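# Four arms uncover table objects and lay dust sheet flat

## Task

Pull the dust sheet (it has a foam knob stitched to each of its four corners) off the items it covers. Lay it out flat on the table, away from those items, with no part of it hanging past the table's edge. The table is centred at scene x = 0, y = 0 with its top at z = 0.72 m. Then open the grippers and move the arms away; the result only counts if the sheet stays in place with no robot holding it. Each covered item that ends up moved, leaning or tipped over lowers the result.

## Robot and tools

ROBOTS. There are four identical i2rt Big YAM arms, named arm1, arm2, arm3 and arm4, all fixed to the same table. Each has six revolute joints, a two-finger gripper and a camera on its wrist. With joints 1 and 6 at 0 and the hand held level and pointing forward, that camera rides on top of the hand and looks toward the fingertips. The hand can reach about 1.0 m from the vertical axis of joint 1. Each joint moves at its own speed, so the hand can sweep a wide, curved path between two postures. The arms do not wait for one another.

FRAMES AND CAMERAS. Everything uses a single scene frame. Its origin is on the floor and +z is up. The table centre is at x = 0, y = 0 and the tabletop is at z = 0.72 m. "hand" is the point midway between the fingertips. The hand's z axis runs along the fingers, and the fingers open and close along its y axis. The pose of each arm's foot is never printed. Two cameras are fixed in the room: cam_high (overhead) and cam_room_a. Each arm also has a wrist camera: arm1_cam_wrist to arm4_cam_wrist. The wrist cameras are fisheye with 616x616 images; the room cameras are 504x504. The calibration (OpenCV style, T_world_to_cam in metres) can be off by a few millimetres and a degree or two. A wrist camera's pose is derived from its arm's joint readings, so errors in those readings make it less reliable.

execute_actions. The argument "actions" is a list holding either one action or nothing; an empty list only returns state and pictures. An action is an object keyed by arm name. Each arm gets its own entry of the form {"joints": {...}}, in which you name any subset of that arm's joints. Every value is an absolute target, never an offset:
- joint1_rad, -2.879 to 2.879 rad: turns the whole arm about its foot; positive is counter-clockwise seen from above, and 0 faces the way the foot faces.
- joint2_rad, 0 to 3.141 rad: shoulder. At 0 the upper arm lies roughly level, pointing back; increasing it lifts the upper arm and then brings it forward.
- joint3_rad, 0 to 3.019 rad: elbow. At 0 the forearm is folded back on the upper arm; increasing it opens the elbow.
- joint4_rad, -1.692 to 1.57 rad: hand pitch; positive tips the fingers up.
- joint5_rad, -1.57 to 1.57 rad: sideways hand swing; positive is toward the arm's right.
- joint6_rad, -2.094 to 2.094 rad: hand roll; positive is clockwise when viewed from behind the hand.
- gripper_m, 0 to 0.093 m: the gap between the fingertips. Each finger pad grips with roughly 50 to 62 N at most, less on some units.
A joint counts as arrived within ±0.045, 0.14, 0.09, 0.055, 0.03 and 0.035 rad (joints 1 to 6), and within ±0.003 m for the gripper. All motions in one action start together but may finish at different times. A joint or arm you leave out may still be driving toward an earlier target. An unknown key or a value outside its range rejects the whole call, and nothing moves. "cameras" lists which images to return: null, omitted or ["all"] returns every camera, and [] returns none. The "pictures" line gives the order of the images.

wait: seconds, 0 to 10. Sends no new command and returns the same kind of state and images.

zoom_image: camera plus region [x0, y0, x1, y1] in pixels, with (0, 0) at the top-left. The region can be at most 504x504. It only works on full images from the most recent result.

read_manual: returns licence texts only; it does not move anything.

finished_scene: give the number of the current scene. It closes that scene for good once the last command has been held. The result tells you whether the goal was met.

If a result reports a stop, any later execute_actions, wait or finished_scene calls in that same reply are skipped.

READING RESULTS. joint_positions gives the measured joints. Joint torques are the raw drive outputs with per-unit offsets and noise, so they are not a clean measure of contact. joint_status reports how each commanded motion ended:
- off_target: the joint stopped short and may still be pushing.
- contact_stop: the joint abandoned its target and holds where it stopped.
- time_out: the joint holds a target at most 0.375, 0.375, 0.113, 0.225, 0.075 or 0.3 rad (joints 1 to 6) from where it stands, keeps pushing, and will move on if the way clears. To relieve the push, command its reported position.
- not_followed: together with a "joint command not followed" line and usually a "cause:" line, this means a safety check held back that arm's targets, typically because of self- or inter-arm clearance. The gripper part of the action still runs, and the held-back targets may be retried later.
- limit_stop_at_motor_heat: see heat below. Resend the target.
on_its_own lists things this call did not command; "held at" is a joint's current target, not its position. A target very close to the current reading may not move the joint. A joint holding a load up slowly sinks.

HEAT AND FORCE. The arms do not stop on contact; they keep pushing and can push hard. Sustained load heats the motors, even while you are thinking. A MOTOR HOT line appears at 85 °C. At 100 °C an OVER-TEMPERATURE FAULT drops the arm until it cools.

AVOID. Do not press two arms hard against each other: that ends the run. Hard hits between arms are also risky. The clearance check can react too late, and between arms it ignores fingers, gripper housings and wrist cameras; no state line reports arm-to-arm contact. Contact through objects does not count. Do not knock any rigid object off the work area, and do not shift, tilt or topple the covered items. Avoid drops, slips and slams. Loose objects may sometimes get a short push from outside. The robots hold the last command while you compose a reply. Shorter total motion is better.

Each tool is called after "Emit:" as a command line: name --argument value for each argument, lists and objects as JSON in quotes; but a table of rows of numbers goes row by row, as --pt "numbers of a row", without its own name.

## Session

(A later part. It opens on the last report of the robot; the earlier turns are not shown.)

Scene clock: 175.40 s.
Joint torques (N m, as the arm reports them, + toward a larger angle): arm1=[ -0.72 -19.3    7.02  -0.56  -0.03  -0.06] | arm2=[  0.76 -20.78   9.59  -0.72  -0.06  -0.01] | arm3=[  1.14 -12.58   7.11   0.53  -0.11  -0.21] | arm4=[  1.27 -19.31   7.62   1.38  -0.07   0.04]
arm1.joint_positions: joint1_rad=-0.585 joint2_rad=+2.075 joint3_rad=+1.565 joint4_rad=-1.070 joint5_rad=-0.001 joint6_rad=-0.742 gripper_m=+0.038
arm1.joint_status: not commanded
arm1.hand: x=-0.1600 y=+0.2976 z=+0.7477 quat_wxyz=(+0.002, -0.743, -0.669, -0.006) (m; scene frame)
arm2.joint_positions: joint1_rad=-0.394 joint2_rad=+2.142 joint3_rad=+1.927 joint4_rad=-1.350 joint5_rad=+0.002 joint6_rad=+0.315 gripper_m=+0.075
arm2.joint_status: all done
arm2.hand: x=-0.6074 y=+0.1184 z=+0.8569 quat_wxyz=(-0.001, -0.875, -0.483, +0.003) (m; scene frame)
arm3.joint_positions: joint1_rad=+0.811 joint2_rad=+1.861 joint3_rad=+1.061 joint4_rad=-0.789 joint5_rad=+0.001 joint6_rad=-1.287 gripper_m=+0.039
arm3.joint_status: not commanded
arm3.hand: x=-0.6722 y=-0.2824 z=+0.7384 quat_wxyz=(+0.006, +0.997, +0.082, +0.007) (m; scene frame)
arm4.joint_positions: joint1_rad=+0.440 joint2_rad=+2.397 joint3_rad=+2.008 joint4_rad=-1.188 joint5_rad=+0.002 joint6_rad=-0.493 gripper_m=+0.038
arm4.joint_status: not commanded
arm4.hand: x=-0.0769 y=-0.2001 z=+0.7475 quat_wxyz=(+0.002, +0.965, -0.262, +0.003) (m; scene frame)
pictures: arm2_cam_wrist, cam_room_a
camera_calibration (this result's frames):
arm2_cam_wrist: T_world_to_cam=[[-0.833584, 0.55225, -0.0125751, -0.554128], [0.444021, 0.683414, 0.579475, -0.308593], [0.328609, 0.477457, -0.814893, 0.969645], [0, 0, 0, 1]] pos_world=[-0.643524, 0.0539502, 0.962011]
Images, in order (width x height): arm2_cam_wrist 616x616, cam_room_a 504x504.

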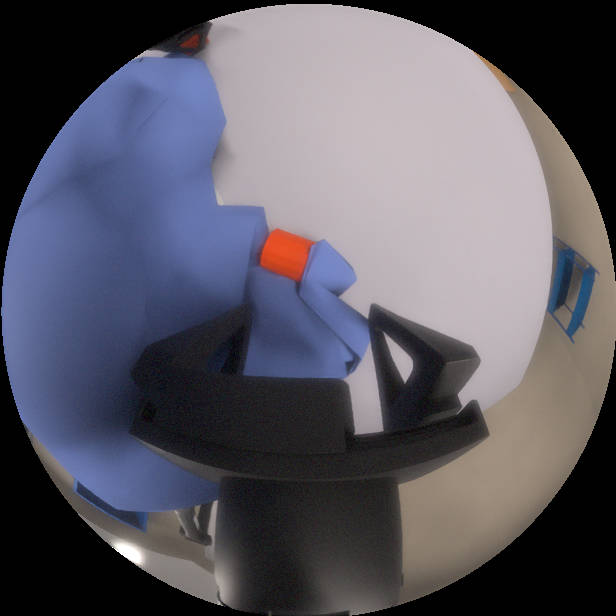

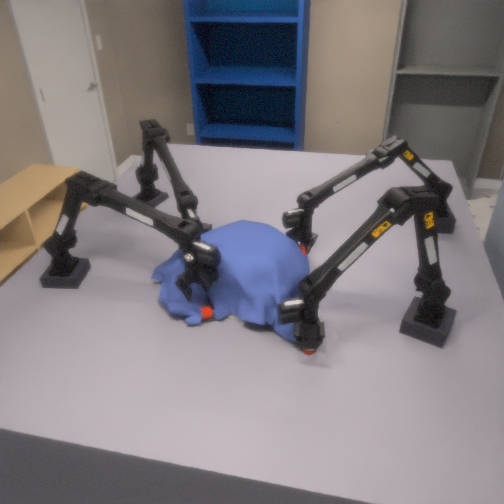

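Emit:
execute_actions --actions '[{"arm2":{"joints":{"joint1_rad":-0.44,"joint2_rad":2.17,"joint3_rad":1.85,"joint4_rad":-1.2,"joint5_rad":-0.3,"joint6_rad":2.09}}}]' --cameras '["arm2_cam_wrist","cam_room_a"]'

Scene clock: 194.07 s.
Joint torques (N m, as the arm reports them, + toward a larger angle): arm1=[ -1.29 -18.49   7.37  -0.38   0.03  -0.14] | arm2=[  0.31 -21.97   8.76  -0.2   -0.21   0.28] | arm3=[  1.14 -12.67   7.09   0.52  -0.11  -0.22] | arm4=[  1.17 -19.48   7.65   1.39  -0.09   0.05]
arm1.joint_positions: joint1_rad=-0.585 joint2_rad=+2.075 joint3_rad=+1.565 joint4_rad=-1.070 joint5_rad=-0.001 joint6_rad=-0.742 gripper_m=+0.038
arm1.joint_status: not commanded
arm1.hand: x=-0.1600 y=+0.2976 z=+0.7477 quat_wxyz=(+0.002, -0.743, -0.669, -0.006) (m; scene frame)
arm2.joint_positions: joint1_rad=-0.446 joint2_rad=+2.176 joint3_rad=+1.839 joint4_rad=-1.208 joint5_rad=-0.297 joint6_rad=+2.075 gripper_m=+0.075
arm2.joint_status: all done
arm2.hand: x=-0.5923 y=+0.1113 z=+0.8105 quat_wxyz=(+0.002, -0.911, +0.384, -0.148) (m; scene frame)
arm3.joint_positions: joint1_rad=+0.811 joint2_rad=+1.861 joint3_rad=+1.061 joint4_rad=-0.789 joint5_rad=+0.001 joint6_rad=-1.287 gripper_m=+0.039
arm3.joint_status: not commanded
arm3.hand: x=-0.6722 y=-0.2824 z=+0.7384 quat_wxyz=(+0.006, +0.997, +0.082, +0.007) (m; scene frame)
arm4.joint_positions: joint1_rad=+0.440 joint2_rad=+2.397 joint3_rad=+2.008 joint4_rad=-1.188 joint5_rad=+0.002 joint6_rad=-0.493 gripper_m=+0.038
arm4.joint_status: not commanded
arm4.hand: x=-0.0769 y=-0.2001 z=+0.7475 quat_wxyz=(+0.002, +0.965, -0.262, +0.003) (m; scene frame)
pictures: arm2_cam_wrist, cam_room_a
camera_calibration (this result's frames):
arm2_cam_wrist: T_world_to_cam=[[0.718906, 0.686319, 0.110184, 0.266835], [0.369701, -0.511758, 0.775516, -0.353404], [0.588639, -0.516788, -0.621639, 1.03828], [0, 0, 0, 1]] pos_world=[-0.672348, 0.172579, 0.890105]
Images, in order (width x height): arm2_cam_wrist 616x616, cam_room_a 504x504.

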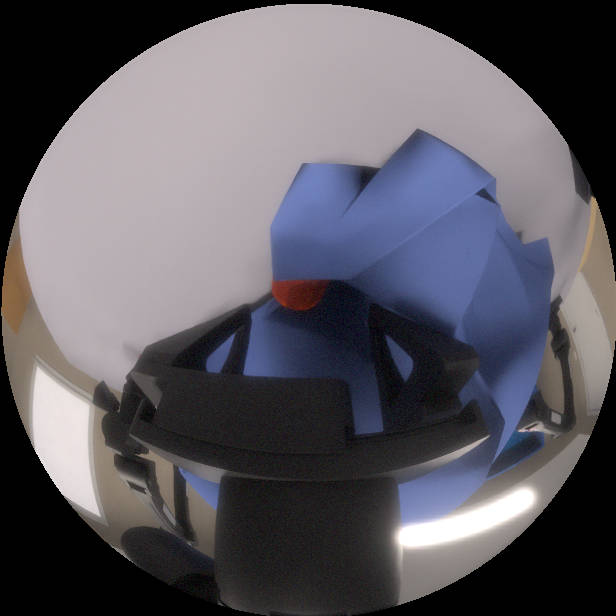

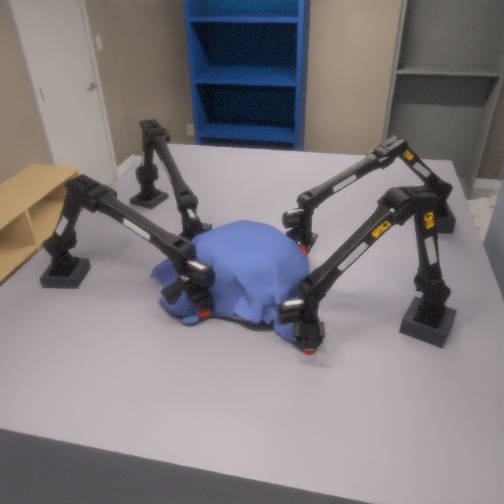

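Emit:
execute_actions --actions '[{"arm2":{"joints":{"joint1_rad":-0.42,"joint2_rad":2.27,"joint4_rad":-1.08}}}]' --cameras '["arm2_cam_wrist","arm3_cam_wrist"]'

Scene clock: 203.17 s.
Joint torques (N m, as the arm reports them, + toward a larger angle): arm1=[ -1.2  -19.35   7.01  -0.61   0.04  -0.06] | arm2=[  1.   -23.24   8.44   0.    -0.23   0.25] | arm3=[  1.11 -12.7    7.13   0.53  -0.13  -0.22] | arm4=[  1.28 -19.47   7.7    1.42  -0.08   0.02]
arm1.joint_positions: joint1_rad=-0.585 joint2_rad=+2.075 joint3_rad=+1.565 joint4_rad=-1.070 joint5_rad=-0.001 joint6_rad=-0.742 gripper_m=+0.038
arm1.joint_status: not commanded
arm1.hand: x=-0.1600 y=+0.2976 z=+0.7477 quat_wxyz=(+0.002, -0.743, -0.669, -0.006) (m; scene frame)
arm2.joint_positions: joint1_rad=-0.426 joint2_rad=+2.280 joint3_rad=+1.839 joint4_rad=-1.088 joint5_rad=-0.298 joint6_rad=+2.075 gripper_m=+0.075
arm2.joint_status: all done
arm2.hand: x=-0.5838 y=+0.0934 z=+0.7447 quat_wxyz=(-0.005, -0.915, +0.375, -0.149) (m; scene frame)
arm3.joint_positions: joint1_rad=+0.811 joint2_rad=+1.861 joint3_rad=+1.061 joint4_rad=-0.789 joint5_rad=+0.001 joint6_rad=-1.287 gripper_m=+0.039
arm3.joint_status: not commanded
arm3.hand: x=-0.6722 y=-0.2824 z=+0.7384 quat_wxyz=(+0.006, +0.997, +0.082, +0.007) (m; scene frame)
arm4.joint_positions: joint1_rad=+0.440 joint2_rad=+2.397 joint3_rad=+2.008 joint4_rad=-1.188 joint5_rad=+0.002 joint6_rad=-0.493 gripper_m=+0.038
arm4.joint_status: not commanded
arm4.hand: x=-0.0769 y=-0.2001 z=+0.7475 quat_wxyz=(+0.002, +0.965, -0.262, +0.003) (m; scene frame)
pictures: arm2_cam_wrist, arm3_cam_wrist
camera_calibration (this result's frames):
arm2_cam_wrist: T_world_to_cam=[[0.706062, 0.701609, 0.0960244, 0.281947], [0.382688, -0.492129, 0.781894, -0.313633], [0.595841, -0.515318, -0.615972, 0.982972], [0, 0, 0, 1]] pos_world=[-0.664743, 0.154379, 0.823636]
arm3_cam_wrist: T_world_to_cam=[[-0.16486, 0.986181, -0.0163674, 0.182433], [0.799925, 0.143394, 0.582716, 0.156635], [0.57701, 0.0829736, -0.812511, 1.13659], [0, 0, 0, 1]] pos_world=[-0.751047, -0.29668, 0.835208]
Images, in order (width x height): arm2_cam_wrist 616x616, arm3_cam_wrist 616x616.

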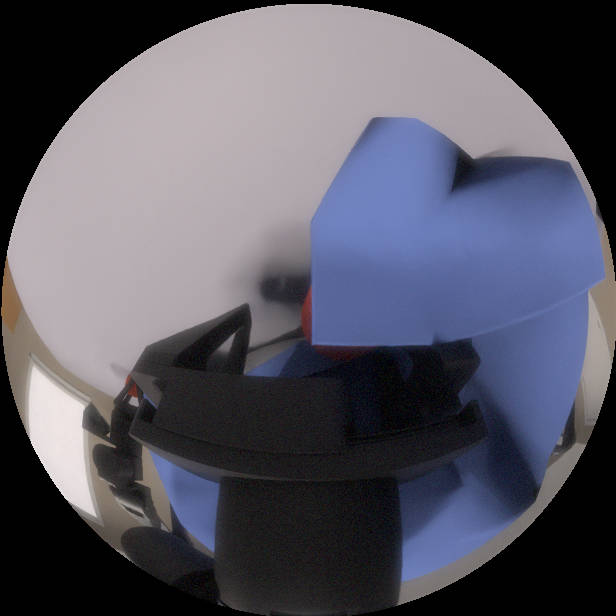

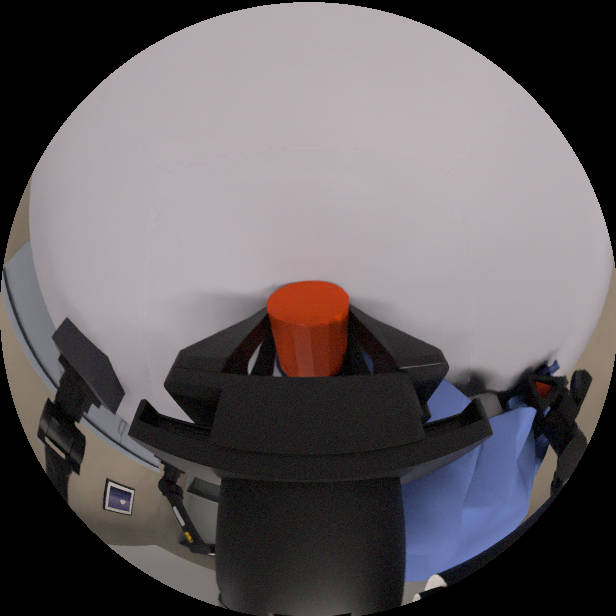

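Emit:
execute_actions --actions '[{"arm2":{"joints":{"gripper_m":0.02}}}]' --cameras '["arm2_cam_wrist"]'

Scene clock: 207.67 s.
Joint torques (N m, as the arm reports them, + toward a larger angle): arm1=[ -0.95 -18.98   6.88  -0.72  -0.03  -0.17] | arm2=[  0.92 -23.01   8.47   0.04  -0.27   0.27] | arm3=[  1.17 -12.8    7.16   0.55  -0.11  -0.21] | arm4=[  1.27 -19.29   7.64   1.43  -0.09   0.02]
arm1.joint_positions: joint1_rad=-0.585 joint2_rad=+2.075 joint3_rad=+1.565 joint4_rad=-1.070 joint5_rad=-0.001 joint6_rad=-0.742 gripper_m=+0.038
arm1.joint_status: not commanded
arm1.hand: x=-0.1600 y=+0.2976 z=+0.7477 quat_wxyz=(+0.002, -0.743, -0.669, -0.006) (m; scene frame)
arm2.joint_positions: joint1_rad=-0.426 joint2_rad=+2.280 joint3_rad=+1.839 joint4_rad=-1.088 joint5_rad=-0.298 joint6_rad=+2.075 gripper_m=+0.035
arm2.joint_status: gripper_m off_target (ended at +0.035, target +0.020)
arm2.hand: x=-0.5838 y=+0.0934 z=+0.7447 quat_wxyz=(-0.005, -0.915, +0.375, -0.149) (m; scene frame)
arm3.joint_positions: joint1_rad=+0.811 joint2_rad=+1.861 joint3_rad=+1.061 joint4_rad=-0.789 joint5_rad=+0.001 joint6_rad=-1.287 gripper_m=+0.039
arm3.joint_status: not commanded
arm3.hand: x=-0.6722 y=-0.2824 z=+0.7384 quat_wxyz=(+0.006, +0.997, +0.082, +0.007) (m; scene frame)
arm4.joint_positions: joint1_rad=+0.440 joint2_rad=+2.397 joint3_rad=+2.008 joint4_rad=-1.188 joint5_rad=+0.002 joint6_rad=-0.493 gripper_m=+0.038
arm4.joint_status: not commanded
arm4.hand: x=-0.0769 y=-0.2001 z=+0.7475 quat_wxyz=(+0.002, +0.965, -0.262, +0.003) (m; scene frame)
pictures: arm2_cam_wrist
camera_calibration (this result's frames):
arm2_cam_wrist: T_world_to_cam=[[0.706062, 0.701609, 0.0960244, 0.281947], [0.382688, -0.492129, 0.781894, -0.313633], [0.595841, -0.515318, -0.615972, 0.982972], [0, 0, 0, 1]] pos_world=[-0.664743, 0.154379, 0.823636]
Images, in order (width x height): arm2_cam_wrist 616x616.

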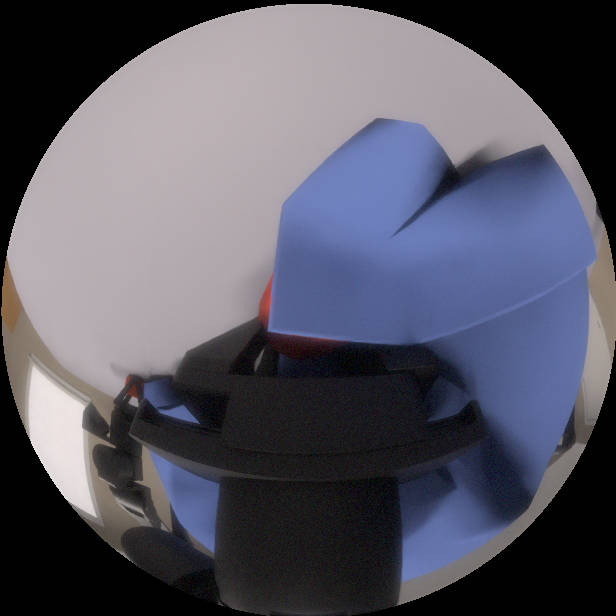

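Emit:
execute_actions --actions '[{"arm1":{"joints":{"joint1_rad":-0.53,"joint2_rad":1.716,"joint3_rad":1.73,"joint4_rad":-1.573}},"arm2":{"joints":{"joint1_rad":-0.671,"joint2_rad":1.717,"joint3_rad":1.68,"joint4_rad":-1.52,"joint5_rad":0}},"arm3":{"joints":{"joint1_rad":0.911,"joint2_rad":1.523,"joint3_rad":1.4,"joint4_rad":-1.442}},"arm4":{"joints":{"joint1_rad":0.542,"joint2_rad":1.995,"joint3_rad":2.0,"joint4_rad":-1.568}}}]' --cameras '["arm2_cam_wrist","cam_high","cam_room_a"]'

Scene clock: 226.97 s.
Joint torques (N m, as the arm reports them, + toward a larger angle): arm1=[ -1.49 -16.25   9.83  -0.7   -0.14  -0.03] | arm2=[ -0.17 -16.99   9.49  -0.65   0.16   0.23] | arm3=[  0.28 -12.07  10.75  -0.14   0.04  -0.19] | arm4=[  1.76 -17.19   9.34   0.24  -0.04   0.04]
arm1.joint_positions: joint1_rad=-0.526 joint2_rad=+1.713 joint3_rad=+1.718 joint4_rad=-1.562 joint5_rad=+0.002 joint6_rad=-0.742 gripper_m=+0.038
arm1.joint_status: all done
arm1.hand: x=-0.0886 y=+0.3187 z=+1.0029 quat_wxyz=(+0.004, -0.723, -0.691, +0.006) (m; scene frame)
arm2.joint_positions: joint1_rad=-0.660 joint2_rad=+1.731 joint3_rad=+1.665 joint4_rad=-1.513 joint5_rad=-0.003 joint6_rad=+2.079 gripper_m=+0.035
arm2.joint_status: all done
arm2.hand: x=-0.7049 y=+0.2961 z=+0.9946 quat_wxyz=(+0.004, -0.872, +0.489, -0.001) (m; scene frame)
arm3.joint_positions: joint1_rad=+0.920 joint2_rad=+1.530 joint3_rad=+1.390 joint4_rad=-1.434 joint5_rad=-0.003 joint6_rad=-1.290 gripper_m=+0.039
arm3.joint_status: all done
arm3.hand: x=-0.7153 y=-0.3125 z=+0.9962 quat_wxyz=(+0.000, +0.990, +0.138, +0.003) (m; scene frame)
arm4.joint_positions: joint1_rad=+0.540 joint2_rad=+1.986 joint3_rad=+1.987 joint4_rad=-1.553 joint5_rad=+0.000 joint6_rad=-0.493 gripper_m=+0.038
arm4.joint_status: all done
arm4.hand: x=-0.0895 y=-0.2987 z=+1.0049 quat_wxyz=(-0.006, +0.977, -0.214, -0.007) (m; scene frame)
pictures: arm2_cam_wrist, cam_high, cam_room_a
camera_calibration (this result's frames):
arm2_cam_wrist: T_world_to_cam=[[0.864513, 0.502556, -0.00739756, 0.474733], [0.41205, -0.70024, 0.582991, -0.0828343], [0.287806, -0.507051, -0.812445, 1.28938], [0, 0, 0, 1]] pos_world=[-0.747372, 0.357197, 1.09935]
Images, in order (width x height): arm2_cam_wrist 616x616, cam_high 504x504, cam_room_a 504x504.

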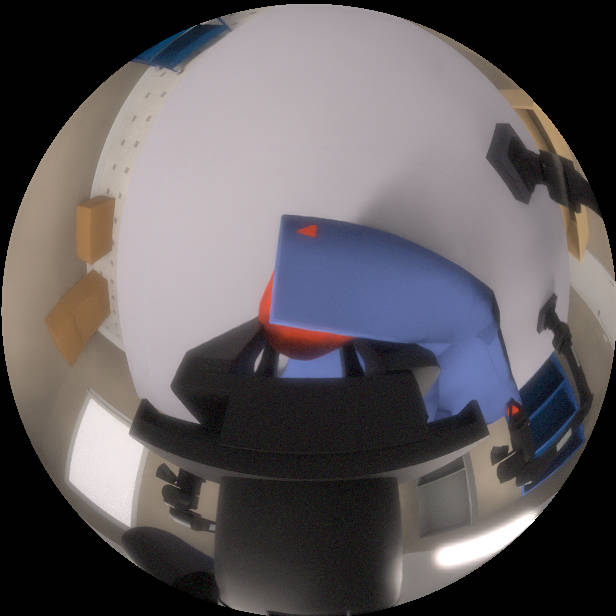

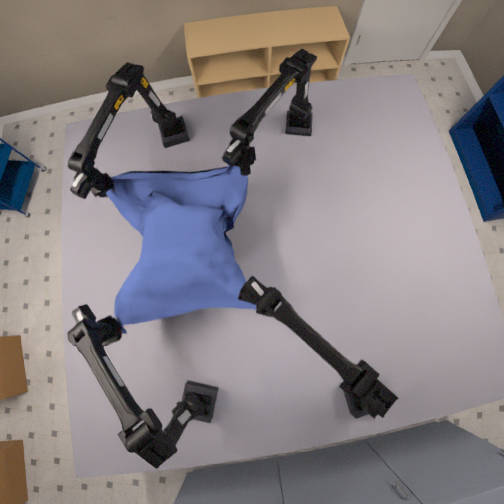

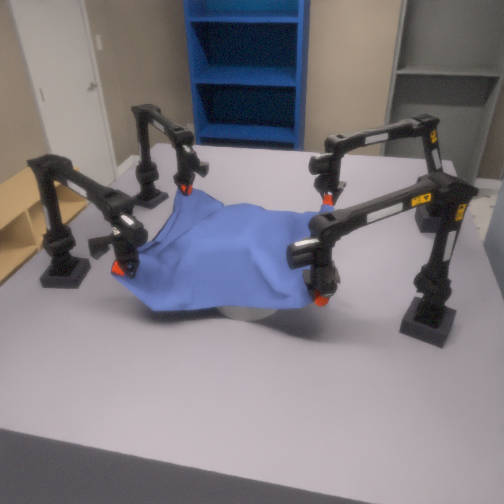

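Emit:
execute_actions --actions '[{"arm1":{"joints":{"joint1_rad":-0.618,"joint2_rad":1.452,"joint3_rad":1.65,"joint4_rad":-1.49}},"arm2":{"joints":{"joint1_rad":-0.759,"joint2_rad":1.373,"joint3_rad":1.52,"joint4_rad":-1.435}},"arm3":{"joints":{"joint1_rad":1.0,"joint2_rad":1.195,"joint3_rad":1.32,"joint4_rad":-1.42}},"arm4":{"joints":{"joint1_rad":0.629,"joint2_rad":1.633,"joint3_rad":1.73,"joint4_rad":-1.387}}}]' --cameras '["cam_high","cam_room_a"]'

Scene clock: 253.50 s.
Joint torques (N m, as the arm reports them, + toward a larger angle): arm1=[ -0.97 -12.37   9.77   0.27  -0.05  -0.12] | arm2=[  0.53 -11.59  10.25   0.57   0.15   0.18] | arm3=[ 0.37 -7.32 11.51  0.9  -0.02 -0.16] | arm4=[  1.53 -12.1    8.16   1.84  -0.18   0.04]
arm1.joint_positions: joint1_rad=-0.625 joint2_rad=+1.442 joint3_rad=+1.645 joint4_rad=-1.492 joint5_rad=+0.000 joint6_rad=-0.743 gripper_m=+0.038
arm1.joint_status: all done
arm1.hand: x=-0.0883 y=+0.3849 z=+1.1069 quat_wxyz=(+0.007, -0.748, -0.649, +0.139) (m; scene frame)
arm2.joint_positions: joint1_rad=-0.763 joint2_rad=+1.382 joint3_rad=+1.499 joint4_rad=-1.445 joint5_rad=-0.003 joint6_rad=+2.080 gripper_m=+0.035
arm2.joint_status: all done
arm2.hand: x=-0.7088 y=+0.3846 z=+1.0935 quat_wxyz=(-0.122, -0.840, +0.529, +0.006) (m; scene frame)
arm3.joint_positions: joint1_rad=+1.008 joint2_rad=+1.196 joint3_rad=+1.309 joint4_rad=-1.424 joint5_rad=-0.002 joint6_rad=-1.290 gripper_m=+0.039
arm3.joint_status: all done
arm3.hand: x=-0.7106 y=-0.3853 z=+1.0963 quat_wxyz=(-0.117, +0.975, +0.180, -0.054) (m; scene frame)
arm4.joint_positions: joint1_rad=+0.629 joint2_rad=+1.618 joint3_rad=+1.736 joint4_rad=-1.403 joint5_rad=+0.004 joint6_rad=-0.492 gripper_m=+0.038
arm4.joint_status: all done
arm4.hand: x=-0.0867 y=-0.3832 z=+1.1156 quat_wxyz=(-0.089, +0.975, -0.169, -0.111) (m; scene frame)
pictures: cam_high, cam_room_a
Images, in order (width x height): cam_high 504x504, cam_room_a 504x504.

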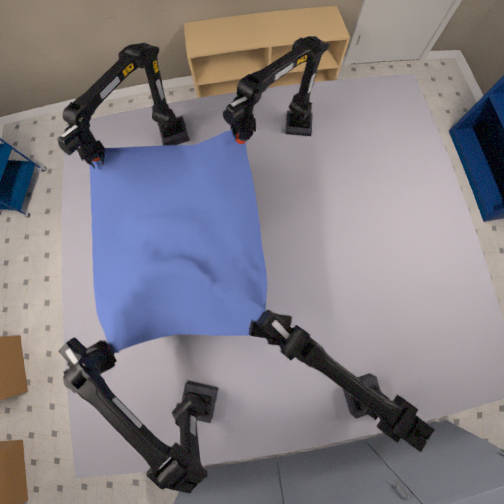

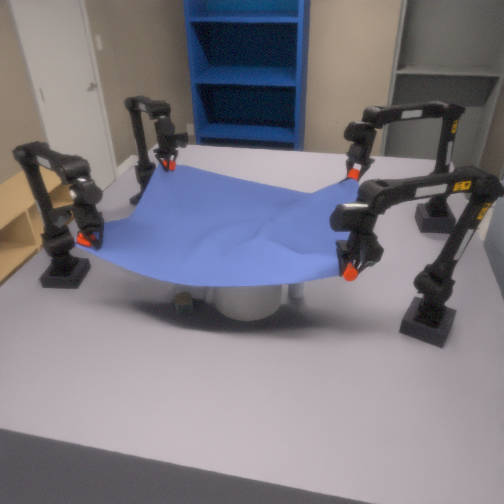

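Emit:
execute_actions --actions '[{"arm1":{"joints":{"joint1_rad":-0.473,"joint2_rad":1.298,"joint3_rad":1.66,"joint4_rad":-1.656,"joint6_rad":-0.3}},"arm2":{"joints":{"joint1_rad":-0.765,"joint2_rad":1.39,"joint3_rad":1.71,"joint4_rad":-1.595}},"arm3":{"joints":{"joint1_rad":1.01,"joint2_rad":1.215,"joint3_rad":1.5,"joint4_rad":-1.577,"joint6_rad":-1.6}},"arm4":{"joints":{"joint1_rad":0.485,"joint2_rad":1.479,"joint3_rad":1.70,"joint4_rad":-1.52,"joint6_rad":-0.25}}}]' --cameras '["cam_high","cam_room_a"]'

Scene clock: 287.60 s.
Joint torques (N m, as the arm reports them, + toward a larger angle): arm1=[-1.17 -9.19 10.5  -0.53 -0.43  0.2 ] | arm2=[ -0.34 -10.64  11.82   0.06   0.66   0.03] | arm3=[ 1.2  -7.09 14.17  0.27 -0.11 -0.2 ] | arm4=[  1.49 -10.35   9.1    0.58  -0.05   0.15]
arm1.joint_positions: joint1_rad=-0.476 joint2_rad=+1.291 joint3_rad=+1.645 joint4_rad=-1.635 joint5_rad=+0.012 joint6_rad=-0.316 gripper_m=+0.038
arm1.joint_status: all done
arm1.hand: x=+0.0081 y=+0.3872 z=+1.1614 quat_wxyz=(-0.028, -0.831, -0.537, +0.141) (m; scene frame)
arm2.joint_positions: joint1_rad=-0.753 joint2_rad=+1.388 joint3_rad=+1.665 joint4_rad=-1.594 joint5_rad=-0.015 joint6_rad=+2.096 gripper_m=+0.035
arm2.joint_status: all done
arm2.hand: x=-0.6993 y=+0.3866 z=+1.1537 quat_wxyz=(-0.127, -0.838, +0.531, -0.001) (m; scene frame)
arm3.joint_positions: joint1_rad=+1.008 joint2_rad=+1.215 joint3_rad=+1.455 joint4_rad=-1.568 joint5_rad=+0.000 joint6_rad=-1.585 gripper_m=+0.039
arm3.joint_status: all done
arm3.hand: x=-0.7074 y=-0.3897 z=+1.1447 quat_wxyz=(-0.117, +0.939, +0.322, -0.033) (m; scene frame)
arm4.joint_positions: joint1_rad=+0.484 joint2_rad=+1.476 joint3_rad=+1.694 joint4_rad=-1.501 joint5_rad=+0.001 joint6_rad=-0.256 gripper_m=+0.038
arm4.joint_status: all done
arm4.hand: x=+0.0099 y=-0.3841 z=+1.1617 quat_wxyz=(-0.083, +0.925, -0.351, -0.117) (m; scene frame)
pictures: cam_high, cam_room_a
Images, in order (width x height): cam_high 504x504, cam_room_a 504x504.

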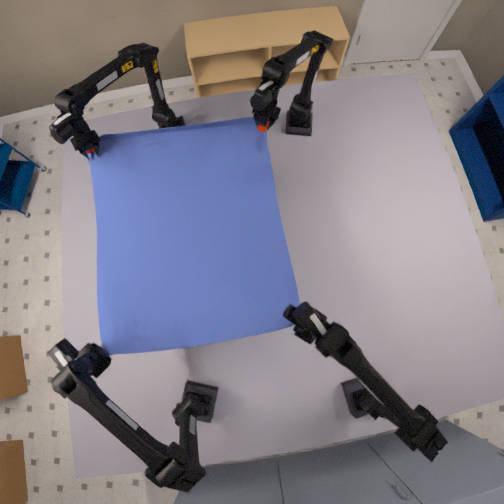

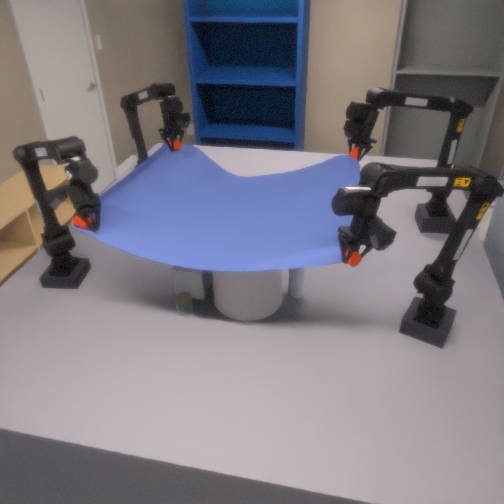

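Emit:
execute_actions --actions '[{"arm1":{"joints":{"joint1_rad":0.05,"joint2_rad":1.038,"joint3_rad":1.46,"joint4_rad":-1.69,"joint6_rad":0.25}},"arm2":{"joints":{"joint1_rad":-0.185,"joint2_rad":1.17,"joint3_rad":1.52,"joint4_rad":-1.62}},"arm3":{"joints":{"joint1_rad":0.313,"joint2_rad":1.027,"joint3_rad":1.38,"joint4_rad":-1.63,"joint6_rad":-2.09}},"arm4":{"joints":{"joint1_rad":0.0,"joint2_rad":1.264,"joint3_rad":1.49,"joint4_rad":-1.526,"joint6_rad":-0.77}}}]' --cameras '["cam_room_a"]'

Emit:
execute_actions --actions '[{"arm1":{"joints":{"joint1_rad":0.78,"joint2_rad":1.16,"joint3_rad":1.56,"joint4_rad":-1.69,"joint6_rad":0.95}},"arm2":{"joints":{"joint1_rad":0.40,"joint2_rad":1.33,"joint3_rad":1.67,"joint4_rad":-1.6}},"arm3":{"joints":{"joint1_rad":-0.317,"joint2_rad":1.258,"joint3_rad":1.56,"joint4_rad":-1.57}},"arm4":{"joints":{"joint1_rad":-0.55,"joint2_rad":1.395,"joint3_rad":1.63,"joint4_rad":-1.517,"joint6_rad":-1.3}}}]' --cameras '["cam_high","cam_room_a"]'

Scene clock: 305.93 s.
Joint torques (N m, as the arm reports them, + toward a larger angle): arm1=[-1.46 -3.75  8.38  0.07 -0.36  0.06] | arm2=[-0.66 -7.22  9.06 -0.09  0.67  0.07] | arm3=[ 0.79 -4.4  10.18  0.46 -0.2  -0.17] | arm4=[ 1.6  -7.79  8.07  0.54  0.03  0.05]
arm1.joint_positions: joint1_rad=+0.037 joint2_rad=+1.029 joint3_rad=+1.470 joint4_rad=-1.676 joint5_rad=+0.012 joint6_rad=+0.237 gripper_m=+0.038
arm1.joint_status: all done
joint sent to its limit — the command would take arm1.joint4_rad past its lower limit, so that joint was sent only as far as its limit.
arm1.hand: x=+0.2149 y=+0.3868 z=+1.1715 quat_wxyz=(-0.112, -0.839, -0.519, +0.121) (m; scene frame)
arm2.joint_positions: joint1_rad=-0.176 joint2_rad=+1.171 joint3_rad=+1.512 joint4_rad=-1.614 joint5_rad=-0.014 joint6_rad=+2.096 gripper_m=+0.035
arm2.joint_status: all done
arm2.hand: x=-0.4540 y=+0.3878 z=+1.1703 quat_wxyz=(-0.143, -0.952, +0.269, -0.042) (m; scene frame)
arm3.joint_positions: joint1_rad=+0.315 joint2_rad=+1.025 joint3_rad=+1.379 joint4_rad=-1.623 joint5_rad=+0.003 joint6_rad=-2.076 gripper_m=+0.039
arm3.joint_status: all done
arm3.hand: x=-0.4615 y=-0.3824 z=+1.1721 quat_wxyz=(-0.146, +0.962, +0.224, +0.046) (m; scene frame)
arm4.joint_positions: joint1_rad=+0.001 joint2_rad=+1.269 joint3_rad=+1.496 joint4_rad=-1.506 joint5_rad=-0.002 joint6_rad=-0.760 gripper_m=+0.038
arm4.joint_status: all done
arm4.hand: x=+0.2410 y=-0.3821 z=+1.1639 quat_wxyz=(-0.130, +0.929, -0.341, -0.066) (m; scene frame)
pictures: cam_room_a
Images, in order (width x height): cam_room_a 504x504.

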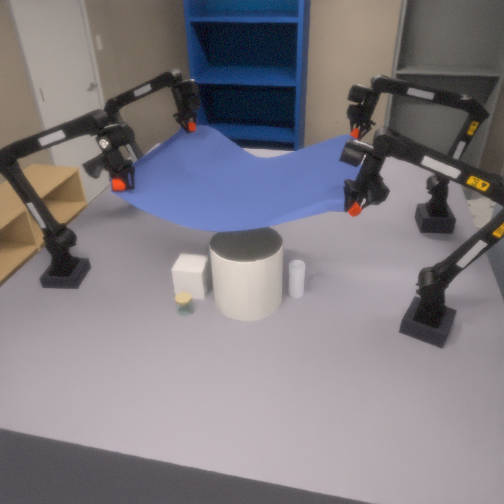

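Scene clock: 307.60 s.
Joint torques (N m, as the arm reports them, + toward a larger angle): arm1=[ 0.09 -8.11 13.27  0.24 -0.4   0.21] | arm2=[ -0.69 -12.3   12.32  -0.13   0.52   0.03] | arm3=[ 0.9  -8.81 14.82  0.72 -0.14 -0.18] | arm4=[  1.89 -10.44  13.52   0.67   0.01   0.03]
arm1.joint_positions: joint1_rad=+0.762 joint2_rad=+1.165 joint3_rad=+1.507 joint4_rad=-1.688 joint5_rad=+0.015 joint6_rad=+0.934 gripper_m=+0.038
arm1.joint_status: all done
joint sent to its limit — the command would take arm1.joint4_rad past its lower limit, so that joint was sent only as far as its limit.
arm1.hand: x=+0.4513 y=+0.3818 z=+1.1439 quat_wxyz=(-0.108, -0.838, -0.534, +0.015) (m; scene frame)
arm2.joint_positions: joint1_rad=+0.420 joint2_rad=+1.357 joint3_rad=+1.618 joint4_rad=-1.593 joint5_rad=-0.012 joint6_rad=+2.096 gripper_m=+0.035
arm2.joint_status: all done
arm2.hand: x=-0.2103 y=+0.3905 z=+1.1461 quat_wxyz=(-0.099, -0.993, -0.022, -0.066) (m; scene frame)
arm3.joint_positions: joint1_rad=-0.319 joint2_rad=+1.269 joint3_rad=+1.508 joint4_rad=-1.573 joint5_rad=+0.001 joint6_rad=-2.078 gripper_m=+0.039
arm3.joint_status: all done
arm3.hand: x=-0.2230 y=-0.3842 z=+1.1503 quat_wxyz=(-0.100, +0.989, -0.087, +0.070) (m; scene frame)
arm4.joint_positions: joint1_rad=-0.552 joint2_rad=+1.407 joint3_rad=+1.565 joint4_rad=-1.506 joint5_rad=-0.002 joint6_rad=-1.291 gripper_m=+0.038
arm4.joint_status: all done
arm4.hand: x=+0.4832 y=-0.3830 z=+1.1364 quat_wxyz=(-0.111, +0.929, -0.352, +0.008) (m; scene frame)
pictures: cam_high, cam_room_a
Images, in order (width x height): cam_high 504x504, cam_room_a 504x504.

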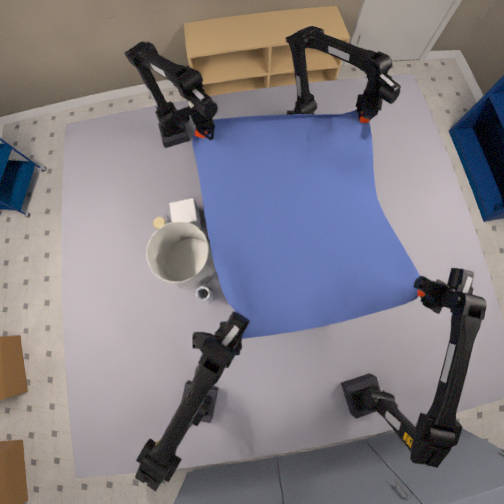

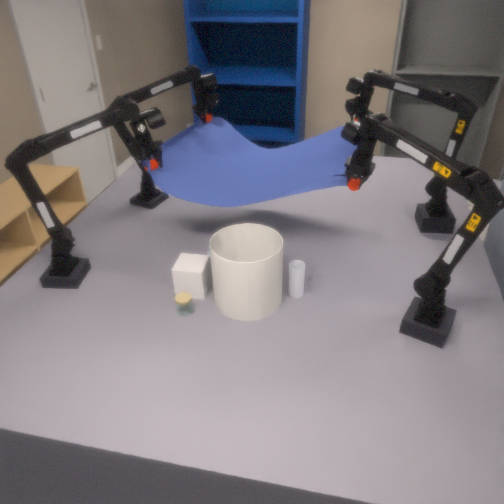

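Emit:
execute_actions --actions '[{"arm1":{"joints":{"joint1_rad":1.1,"joint2_rad":1.516,"joint3_rad":0.978,"joint4_rad":-1.033,"joint6_rad":1.3}},"arm2":{"joints":{"joint1_rad":0.675,"joint2_rad":1.76,"joint3_rad":1.255,"joint4_rad":-1.046}},"arm3":{"joints":{"joint1_rad":-0.605,"joint2_rad":1.75,"joint3_rad":1.186,"joint4_rad":-1.0}},"arm4":{"joints":{"joint1_rad":-0.875,"joint2_rad":1.843,"joint3_rad":1.262,"joint4_rad":-0.99,"joint6_rad":-1.6}}}]'

Scene clock: 325.23 s.
Joint torques (N m, as the arm reports them, + toward a larger angle): arm1=[ -0.53 -11.84   7.11   0.41  -0.51   0.18] | arm2=[  0.3  -14.92   7.67  -1.06   0.13   0.04] | arm3=[  0.23 -12.99   9.31   0.17   0.19  -0.05] | arm4=[ -0.22 -16.27   7.55   0.87   0.43  -0.09]
arm1.joint_positions: joint1_rad=+1.089 joint2_rad=+1.521 joint3_rad=+0.985 joint4_rad=-1.047 joint5_rad=+0.020 joint6_rad=+1.277 gripper_m=+0.038
arm1.joint_status: all done
arm1.hand: x=+0.5750 y=+0.4207 z=+0.8216 quat_wxyz=(+0.006, -0.847, -0.532, +0.011) (m; scene frame)
arm2.joint_positions: joint1_rad=+0.672 joint2_rad=+1.757 joint3_rad=+1.253 joint4_rad=-1.027 joint5_rad=-0.001 joint6_rad=+2.096 gripper_m=+0.035
arm2.joint_status: all done
arm2.hand: x=-0.0787 y=+0.4128 z=+0.8309 quat_wxyz=(-0.015, -0.989, -0.147, -0.012) (m; scene frame)
arm3.joint_positions: joint1_rad=-0.596 joint2_rad=+1.753 joint3_rad=+1.173 joint4_rad=-1.003 joint5_rad=-0.006 joint6_rad=-2.092 gripper_m=+0.039
arm3.joint_status: all done
arm3.hand: x=-0.0876 y=-0.4220 z=+0.8233 quat_wxyz=(-0.001, +0.976, -0.217, -0.003) (m; scene frame)
arm4.joint_positions: joint1_rad=-0.850 joint2_rad=+1.866 joint3_rad=+1.248 joint4_rad=-0.997 joint5_rad=-0.014 joint6_rad=-1.578 gripper_m=+0.038
arm4.joint_status: all done
arm4.hand: x=+0.6206 y=-0.4293 z=+0.8071 quat_wxyz=(+0.018, +0.933, -0.360, -0.015) (m; scene frame)
pictures: arm1_cam_wrist, arm2_cam_wrist, arm3_cam_wrist, arm4_cam_wrist, cam_high, cam_room_a
camera_calibration (this result's frames):
arm1_cam_wrist: T_world_to_cam=[[-0.904608, 0.426083, 0.0117184, 0.332434], [0.352995, 0.733462, 0.580885, -0.981824], [0.23891, 0.52961, -0.813901, 0.432921], [0, 0, 0, 1]] pos_world=[0.543872, 0.349207, 0.918786]
arm2_cam_wrist: T_world_to_cam=[[-0.266943, 0.962542, -0.0474886, -0.372136], [0.762475, 0.241081, 0.600426, -0.539206], [0.589384, 0.124071, -0.798269, 0.786684], [0, 0, 0, 1]] pos_world=[-0.151867, 0.390584, 0.934066]
arm3_cam_wrist: T_world_to_cam=[[0.422416, 0.9064, -0.0020722, 0.423893], [0.747816, -0.347216, 0.565873, -0.538169], [0.512188, -0.240583, -0.82449, 0.74747], [0, 0, 0, 1]] pos_world=[-0.159453, -0.391249, 0.921695]
arm4_cam_wrist: T_world_to_cam=[[0.674681, 0.736909, -0.0420808, -0.0647943], [0.624386, -0.539397, 0.564972, -1.06669], [0.393635, -0.40745, -0.824036, 0.367252], [0, 0, 0, 1]] pos_world=[0.565179, -0.377985, 0.902553]
Images, in order (width x height): arm1_cam_wrist 616x616, arm2_cam_wrist 616x616, arm3_cam_wrist 616x616, arm4_cam_wrist 616x616, cam_high 504x504, cam_room_a 504x504.

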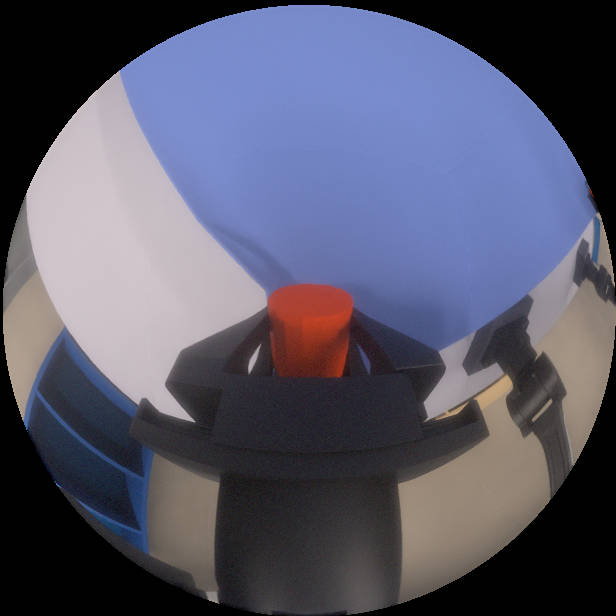

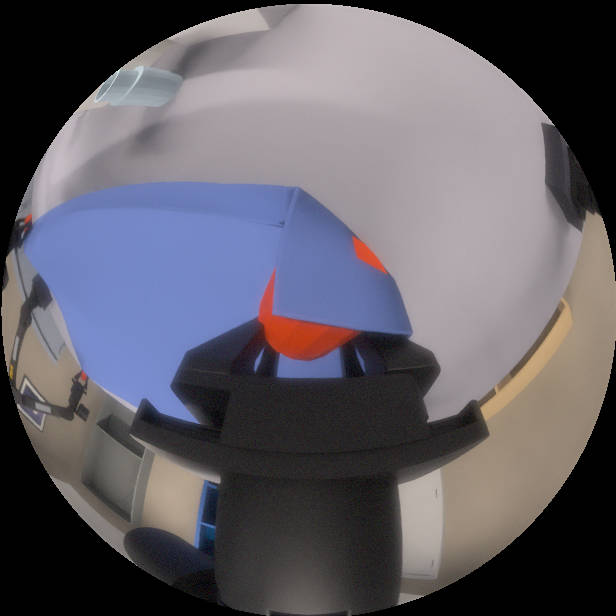

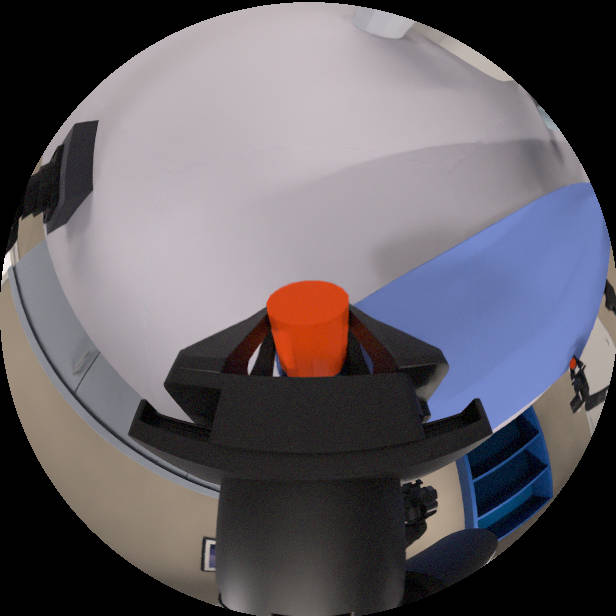

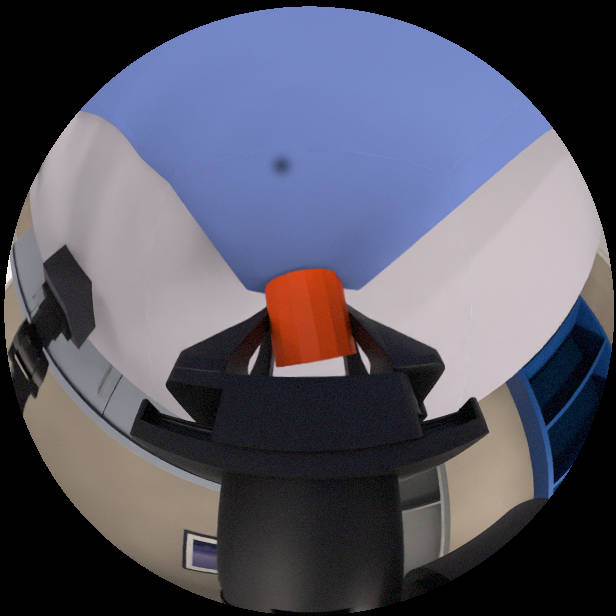

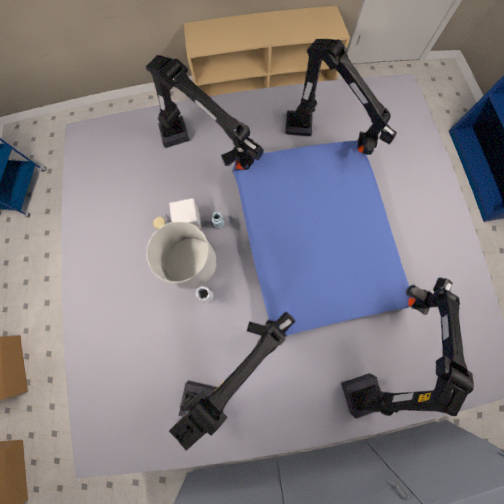

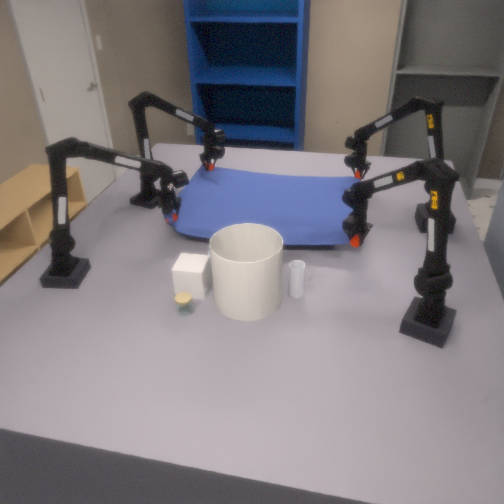

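Emit:
execute_actions --actions '[{"arm1":{"joints":{"joint1_rad":1.17,"joint2_rad":1.71,"joint3_rad":1.065,"joint4_rad":-0.87,"joint6_rad":1.4}},"arm2":{"joints":{"joint1_rad":0.745,"joint2_rad":1.96,"joint3_rad":1.41,"joint4_rad":-0.972}},"arm3":{"joints":{"joint1_rad":-0.645,"joint2_rad":1.95,"joint3_rad":1.33,"joint4_rad":-0.9}},"arm4":{"joints":{"joint1_rad":-0.93,"joint2_rad":2.0,"joint3_rad":1.37,"joint4_rad":-0.88,"joint6_rad":-1.65}}}]' --cameras '["cam_high"]'

Scene clock: 340.57 s.
Joint torques (N m, as the arm reports them, + toward a larger angle): arm1=[ -0.13 -13.72   9.52   0.15  -0.26   0.19] | arm2=[  0.37 -18.97   8.48  -0.76   0.1    0.02] | arm3=[  1.04 -16.52  10.41   0.13   0.03  -0.05] | arm4=[  1.08 -15.58   8.75   1.01   0.2   -0.02]
arm1.joint_positions: joint1_rad=+1.165 joint2_rad=+1.709 joint3_rad=+1.032 joint4_rad=-0.881 joint5_rad=+0.009 joint6_rad=+1.378 gripper_m=+0.038
arm1.joint_status: all done
arm1.hand: x=+0.6315 y=+0.4167 z=+0.7610 quat_wxyz=(-0.004, -0.854, -0.521, +0.002) (m; scene frame)
arm2.joint_positions: joint1_rad=+0.753 joint2_rad=+1.976 joint3_rad=+1.390 joint4_rad=-0.961 joint5_rad=-0.001 joint6_rad=+2.096 gripper_m=+0.035
arm2.joint_status: all done
arm2.hand: x=-0.0095 y=+0.4094 z=+0.7657 quat_wxyz=(-0.009, -0.982, -0.186, -0.007) (m; scene frame)
arm3.joint_positions: joint1_rad=-0.642 joint2_rad=+1.960 joint3_rad=+1.302 joint4_rad=-0.900 joint5_rad=-0.003 joint6_rad=-2.092 gripper_m=+0.039
arm3.joint_status: all done
arm3.hand: x=-0.0243 y=-0.4084 z=+0.7638 quat_wxyz=(-0.009, +0.971, -0.239, +0.006) (m; scene frame)
arm4.joint_positions: joint1_rad=-0.924 joint2_rad=+1.994 joint3_rad=+1.340 joint4_rad=-0.888 joint5_rad=-0.008 joint6_rad=-1.633 gripper_m=+0.038
arm4.joint_status: all done
arm4.hand: x=+0.6856 y=-0.4203 z=+0.7706 quat_wxyz=(-0.014, +0.930, -0.369, +0.002) (m; scene frame)
pictures: cam_high
Images, in order (width x height): cam_high 504x504.

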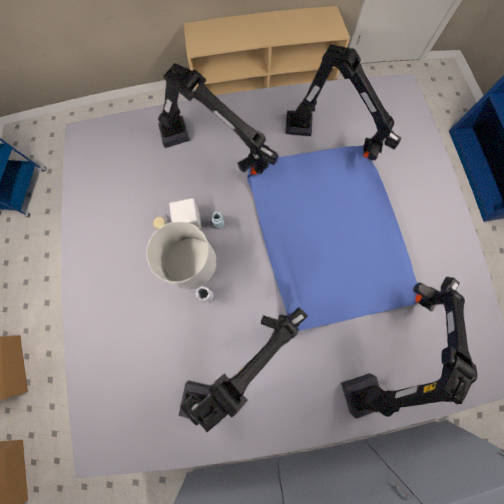

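Emit:
execute_actions --actions '[{"arm1":{"joints":{"joint2_rad":1.75}},"arm2":{"joints":{"joint2_rad":2.0}},"arm3":{"joints":{"joint1_rad":-0.67,"joint2_rad":2.0}},"arm4":{"joints":{"joint2_rad":2.045}}}]' --cameras '[]'

Emit:
execute_actions --actions '[{"arm1":{"joints":{"gripper_m":0.09}},"arm2":{"joints":{"gripper_m":0.09}},"arm3":{"joints":{"gripper_m":0.09}},"arm4":{"joints":{"gripper_m":0.09}}}]' --cameras '[]'

Emit:
execute_actions --actions '[{"arm1":{"joints":{"joint2_rad":1.2}},"arm2":{"joints":{"joint2_rad":1.4}},"arm3":{"joints":{"joint2_rad":1.4}},"arm4":{"joints":{"joint2_rad":1.4}}}]' --cameras '["cam_high","cam_room_a"]'

Scene clock: 350.43 s.
Joint torques (N m, as the arm reports them, + toward a larger angle): arm1=[ -0.92 -12.32   9.54   0.39  -0.26   0.15] | arm2=[ -0.46 -16.89   8.44  -0.62   0.17   0.04] | arm3=[  0.82 -15.22  10.06   0.09   0.03  -0.06] | arm4=[  1.32 -14.5    8.51   0.99   0.21  -0.03]
arm1.joint_positions: joint1_rad=+1.165 joint2_rad=+1.722 joint3_rad=+1.032 joint4_rad=-0.879 joint5_rad=+0.009 joint6_rad=+1.378 gripper_m=+0.038
arm1.joint_status: all done
arm1.hand: x=+0.6306 y=+0.4174 z=+0.7559 quat_wxyz=(+0.001, -0.854, -0.521, +0.003) (m; scene frame)
arm2.joint_positions: joint1_rad=+0.753 joint2_rad=+1.991 joint3_rad=+1.390 joint4_rad=-0.961 joint5_rad=-0.001 joint6_rad=+2.096 gripper_m=+0.035
arm2.joint_status: all done
arm2.hand: x=-0.0112 y=+0.4107 z=+0.7576 quat_wxyz=(-0.003, -0.982, -0.186, -0.002) (m; scene frame)
arm3.joint_positions: joint1_rad=-0.662 joint2_rad=+1.991 joint3_rad=+1.302 joint4_rad=-0.900 joint5_rad=-0.003 joint6_rad=-2.092 gripper_m=+0.039
arm3.joint_status: all done
arm3.hand: x=-0.0229 y=-0.4202 z=+0.7476 quat_wxyz=(+0.002, +0.968, -0.249, -0.005) (m; scene frame)
arm4.joint_positions: joint1_rad=-0.924 joint2_rad=+2.027 joint3_rad=+1.340 joint4_rad=-0.888 joint5_rad=-0.008 joint6_rad=-1.634 gripper_m=+0.038
arm4.joint_status: all done
arm4.hand: x=+0.6814 y=-0.4242 z=+0.7530 quat_wxyz=(+0.001, +0.930, -0.368, -0.005) (m; scene frame)
pictures: none
No camera images: the call's "cameras" was empty. Leave "cameras" out to get every camera's image.

Scene clock: 351.10 s.
Joint torques (N m, as the arm reports them, + toward a larger angle): arm1=[ -1.02 -11.93   9.64   0.18   0.03   0.1 ] | arm2=[ -0.02 -17.1    8.48  -0.75   0.1    0.  ] | arm3=[  0.37 -15.01  10.03   0.08   0.01  -0.05] | arm4=[  1.41 -14.55   8.51   0.98   0.    -0.01]
arm1.joint_positions: joint1_rad=+1.165 joint2_rad=+1.724 joint3_rad=+1.032 joint4_rad=-0.879 joint5_rad=+0.003 joint6_rad=+1.390 gripper_m=+0.090
arm1.joint_status: all done
arm1.hand: x=+0.6310 y=+0.4185 z=+0.7548 quat_wxyz=(+0.003, -0.857, -0.516, +0.001) (m; scene frame)
arm2.joint_positions: joint1_rad=+0.753 joint2_rad=+1.992 joint3_rad=+1.390 joint4_rad=-0.963 joint5_rad=-0.001 joint6_rad=+2.096 gripper_m=+0.090
arm2.joint_status: all done
arm2.hand: x=-0.0116 y=+0.4110 z=+0.7571 quat_wxyz=(-0.002, -0.982, -0.186, -0.001) (m; scene frame)
arm3.joint_positions: joint1_rad=-0.663 joint2_rad=+1.991 joint3_rad=+1.302 joint4_rad=-0.900 joint5_rad=-0.003 joint6_rad=-2.092 gripper_m=+0.090
arm3.joint_status: all done
arm3.hand: x=-0.0228 y=-0.4204 z=+0.7476 quat_wxyz=(+0.002, +0.968, -0.249, -0.005) (m; scene frame)
arm4.joint_positions: joint1_rad=-0.925 joint2_rad=+2.027 joint3_rad=+1.340 joint4_rad=-0.888 joint5_rad=-0.002 joint6_rad=-1.642 gripper_m=+0.090
arm4.joint_status: all done
arm4.hand: x=+0.6824 y=-0.4253 z=+0.7530 quat_wxyz=(+0.002, +0.931, -0.365, -0.002) (m; scene frame)
pictures: none
No camera images: the call's "cameras" was empty. Leave "cameras" out to get every camera's image.

Scene clock: 352.70 s.
Joint torques (N m, as the arm reports them, + toward a larger angle): arm1=[-0.75 -7.9  12.22  1.08  0.02  0.01] | arm2=[ -0.33 -13.23  10.63   0.23   0.08   0.02] | arm3=[  0.42 -10.33  13.23   1.21   0.01   0.  ] | arm4=[ 1.24 -8.02 11.23  2.07  0.    0.08]
arm1.joint_positions: joint1_rad=+1.165 joint2_rad=+1.183 joint3_rad=+1.032 joint4_rad=-0.879 joint5_rad=+0.002 joint6_rad=+1.391 gripper_m=+0.090
arm1.joint_status: all done
arm1.hand: x=+0.6355 y=+0.4141 z=+0.9884 quat_wxyz=(-0.247, -0.827, -0.497, -0.094) (m; scene frame)
arm2.joint_positions: joint1_rad=+0.753 joint2_rad=+1.407 joint3_rad=+1.392 joint4_rad=-0.964 joint5_rad=-0.001 joint6_rad=+2.096 gripper_m=+0.090
arm2.joint_status: all done
arm2.hand: x=-0.0180 y=+0.4167 z=+1.0759 quat_wxyz=(-0.220, -0.940, -0.179, -0.190) (m; scene frame)
arm3.joint_positions: joint1_rad=-0.663 joint2_rad=+1.397 joint3_rad=+1.304 joint4_rad=-0.900 joint5_rad=-0.002 joint6_rad=-2.092 gripper_m=+0.090
arm3.joint_status: all done
arm3.hand: x=-0.0168 y=-0.4172 z=+1.0618 quat_wxyz=(-0.208, +0.927, -0.239, +0.201) (m; scene frame)
arm4.joint_positions: joint1_rad=-0.925 joint2_rad=+1.383 joint3_rad=+1.344 joint4_rad=-0.888 joint5_rad=-0.002 joint6_rad=-1.643 gripper_m=+0.090
arm4.joint_status: all done
arm4.hand: x=+0.6849 y=-0.4230 z=+1.1038 quat_wxyz=(-0.285, +0.884, -0.346, +0.135) (m; scene frame)
pictures: cam_high, cam_room_a
Images, in order (width x height): cam_high 504x504, cam_room_a 504x504.

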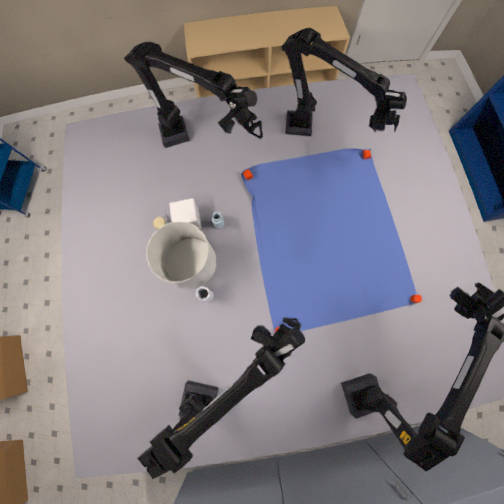

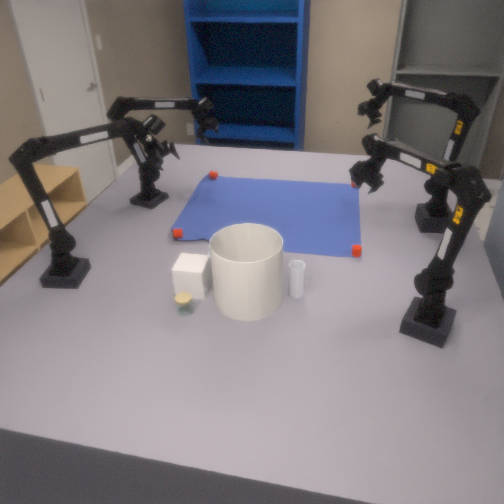

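Emit:
finished_scene --scene 1

The scene is finished: the task was done.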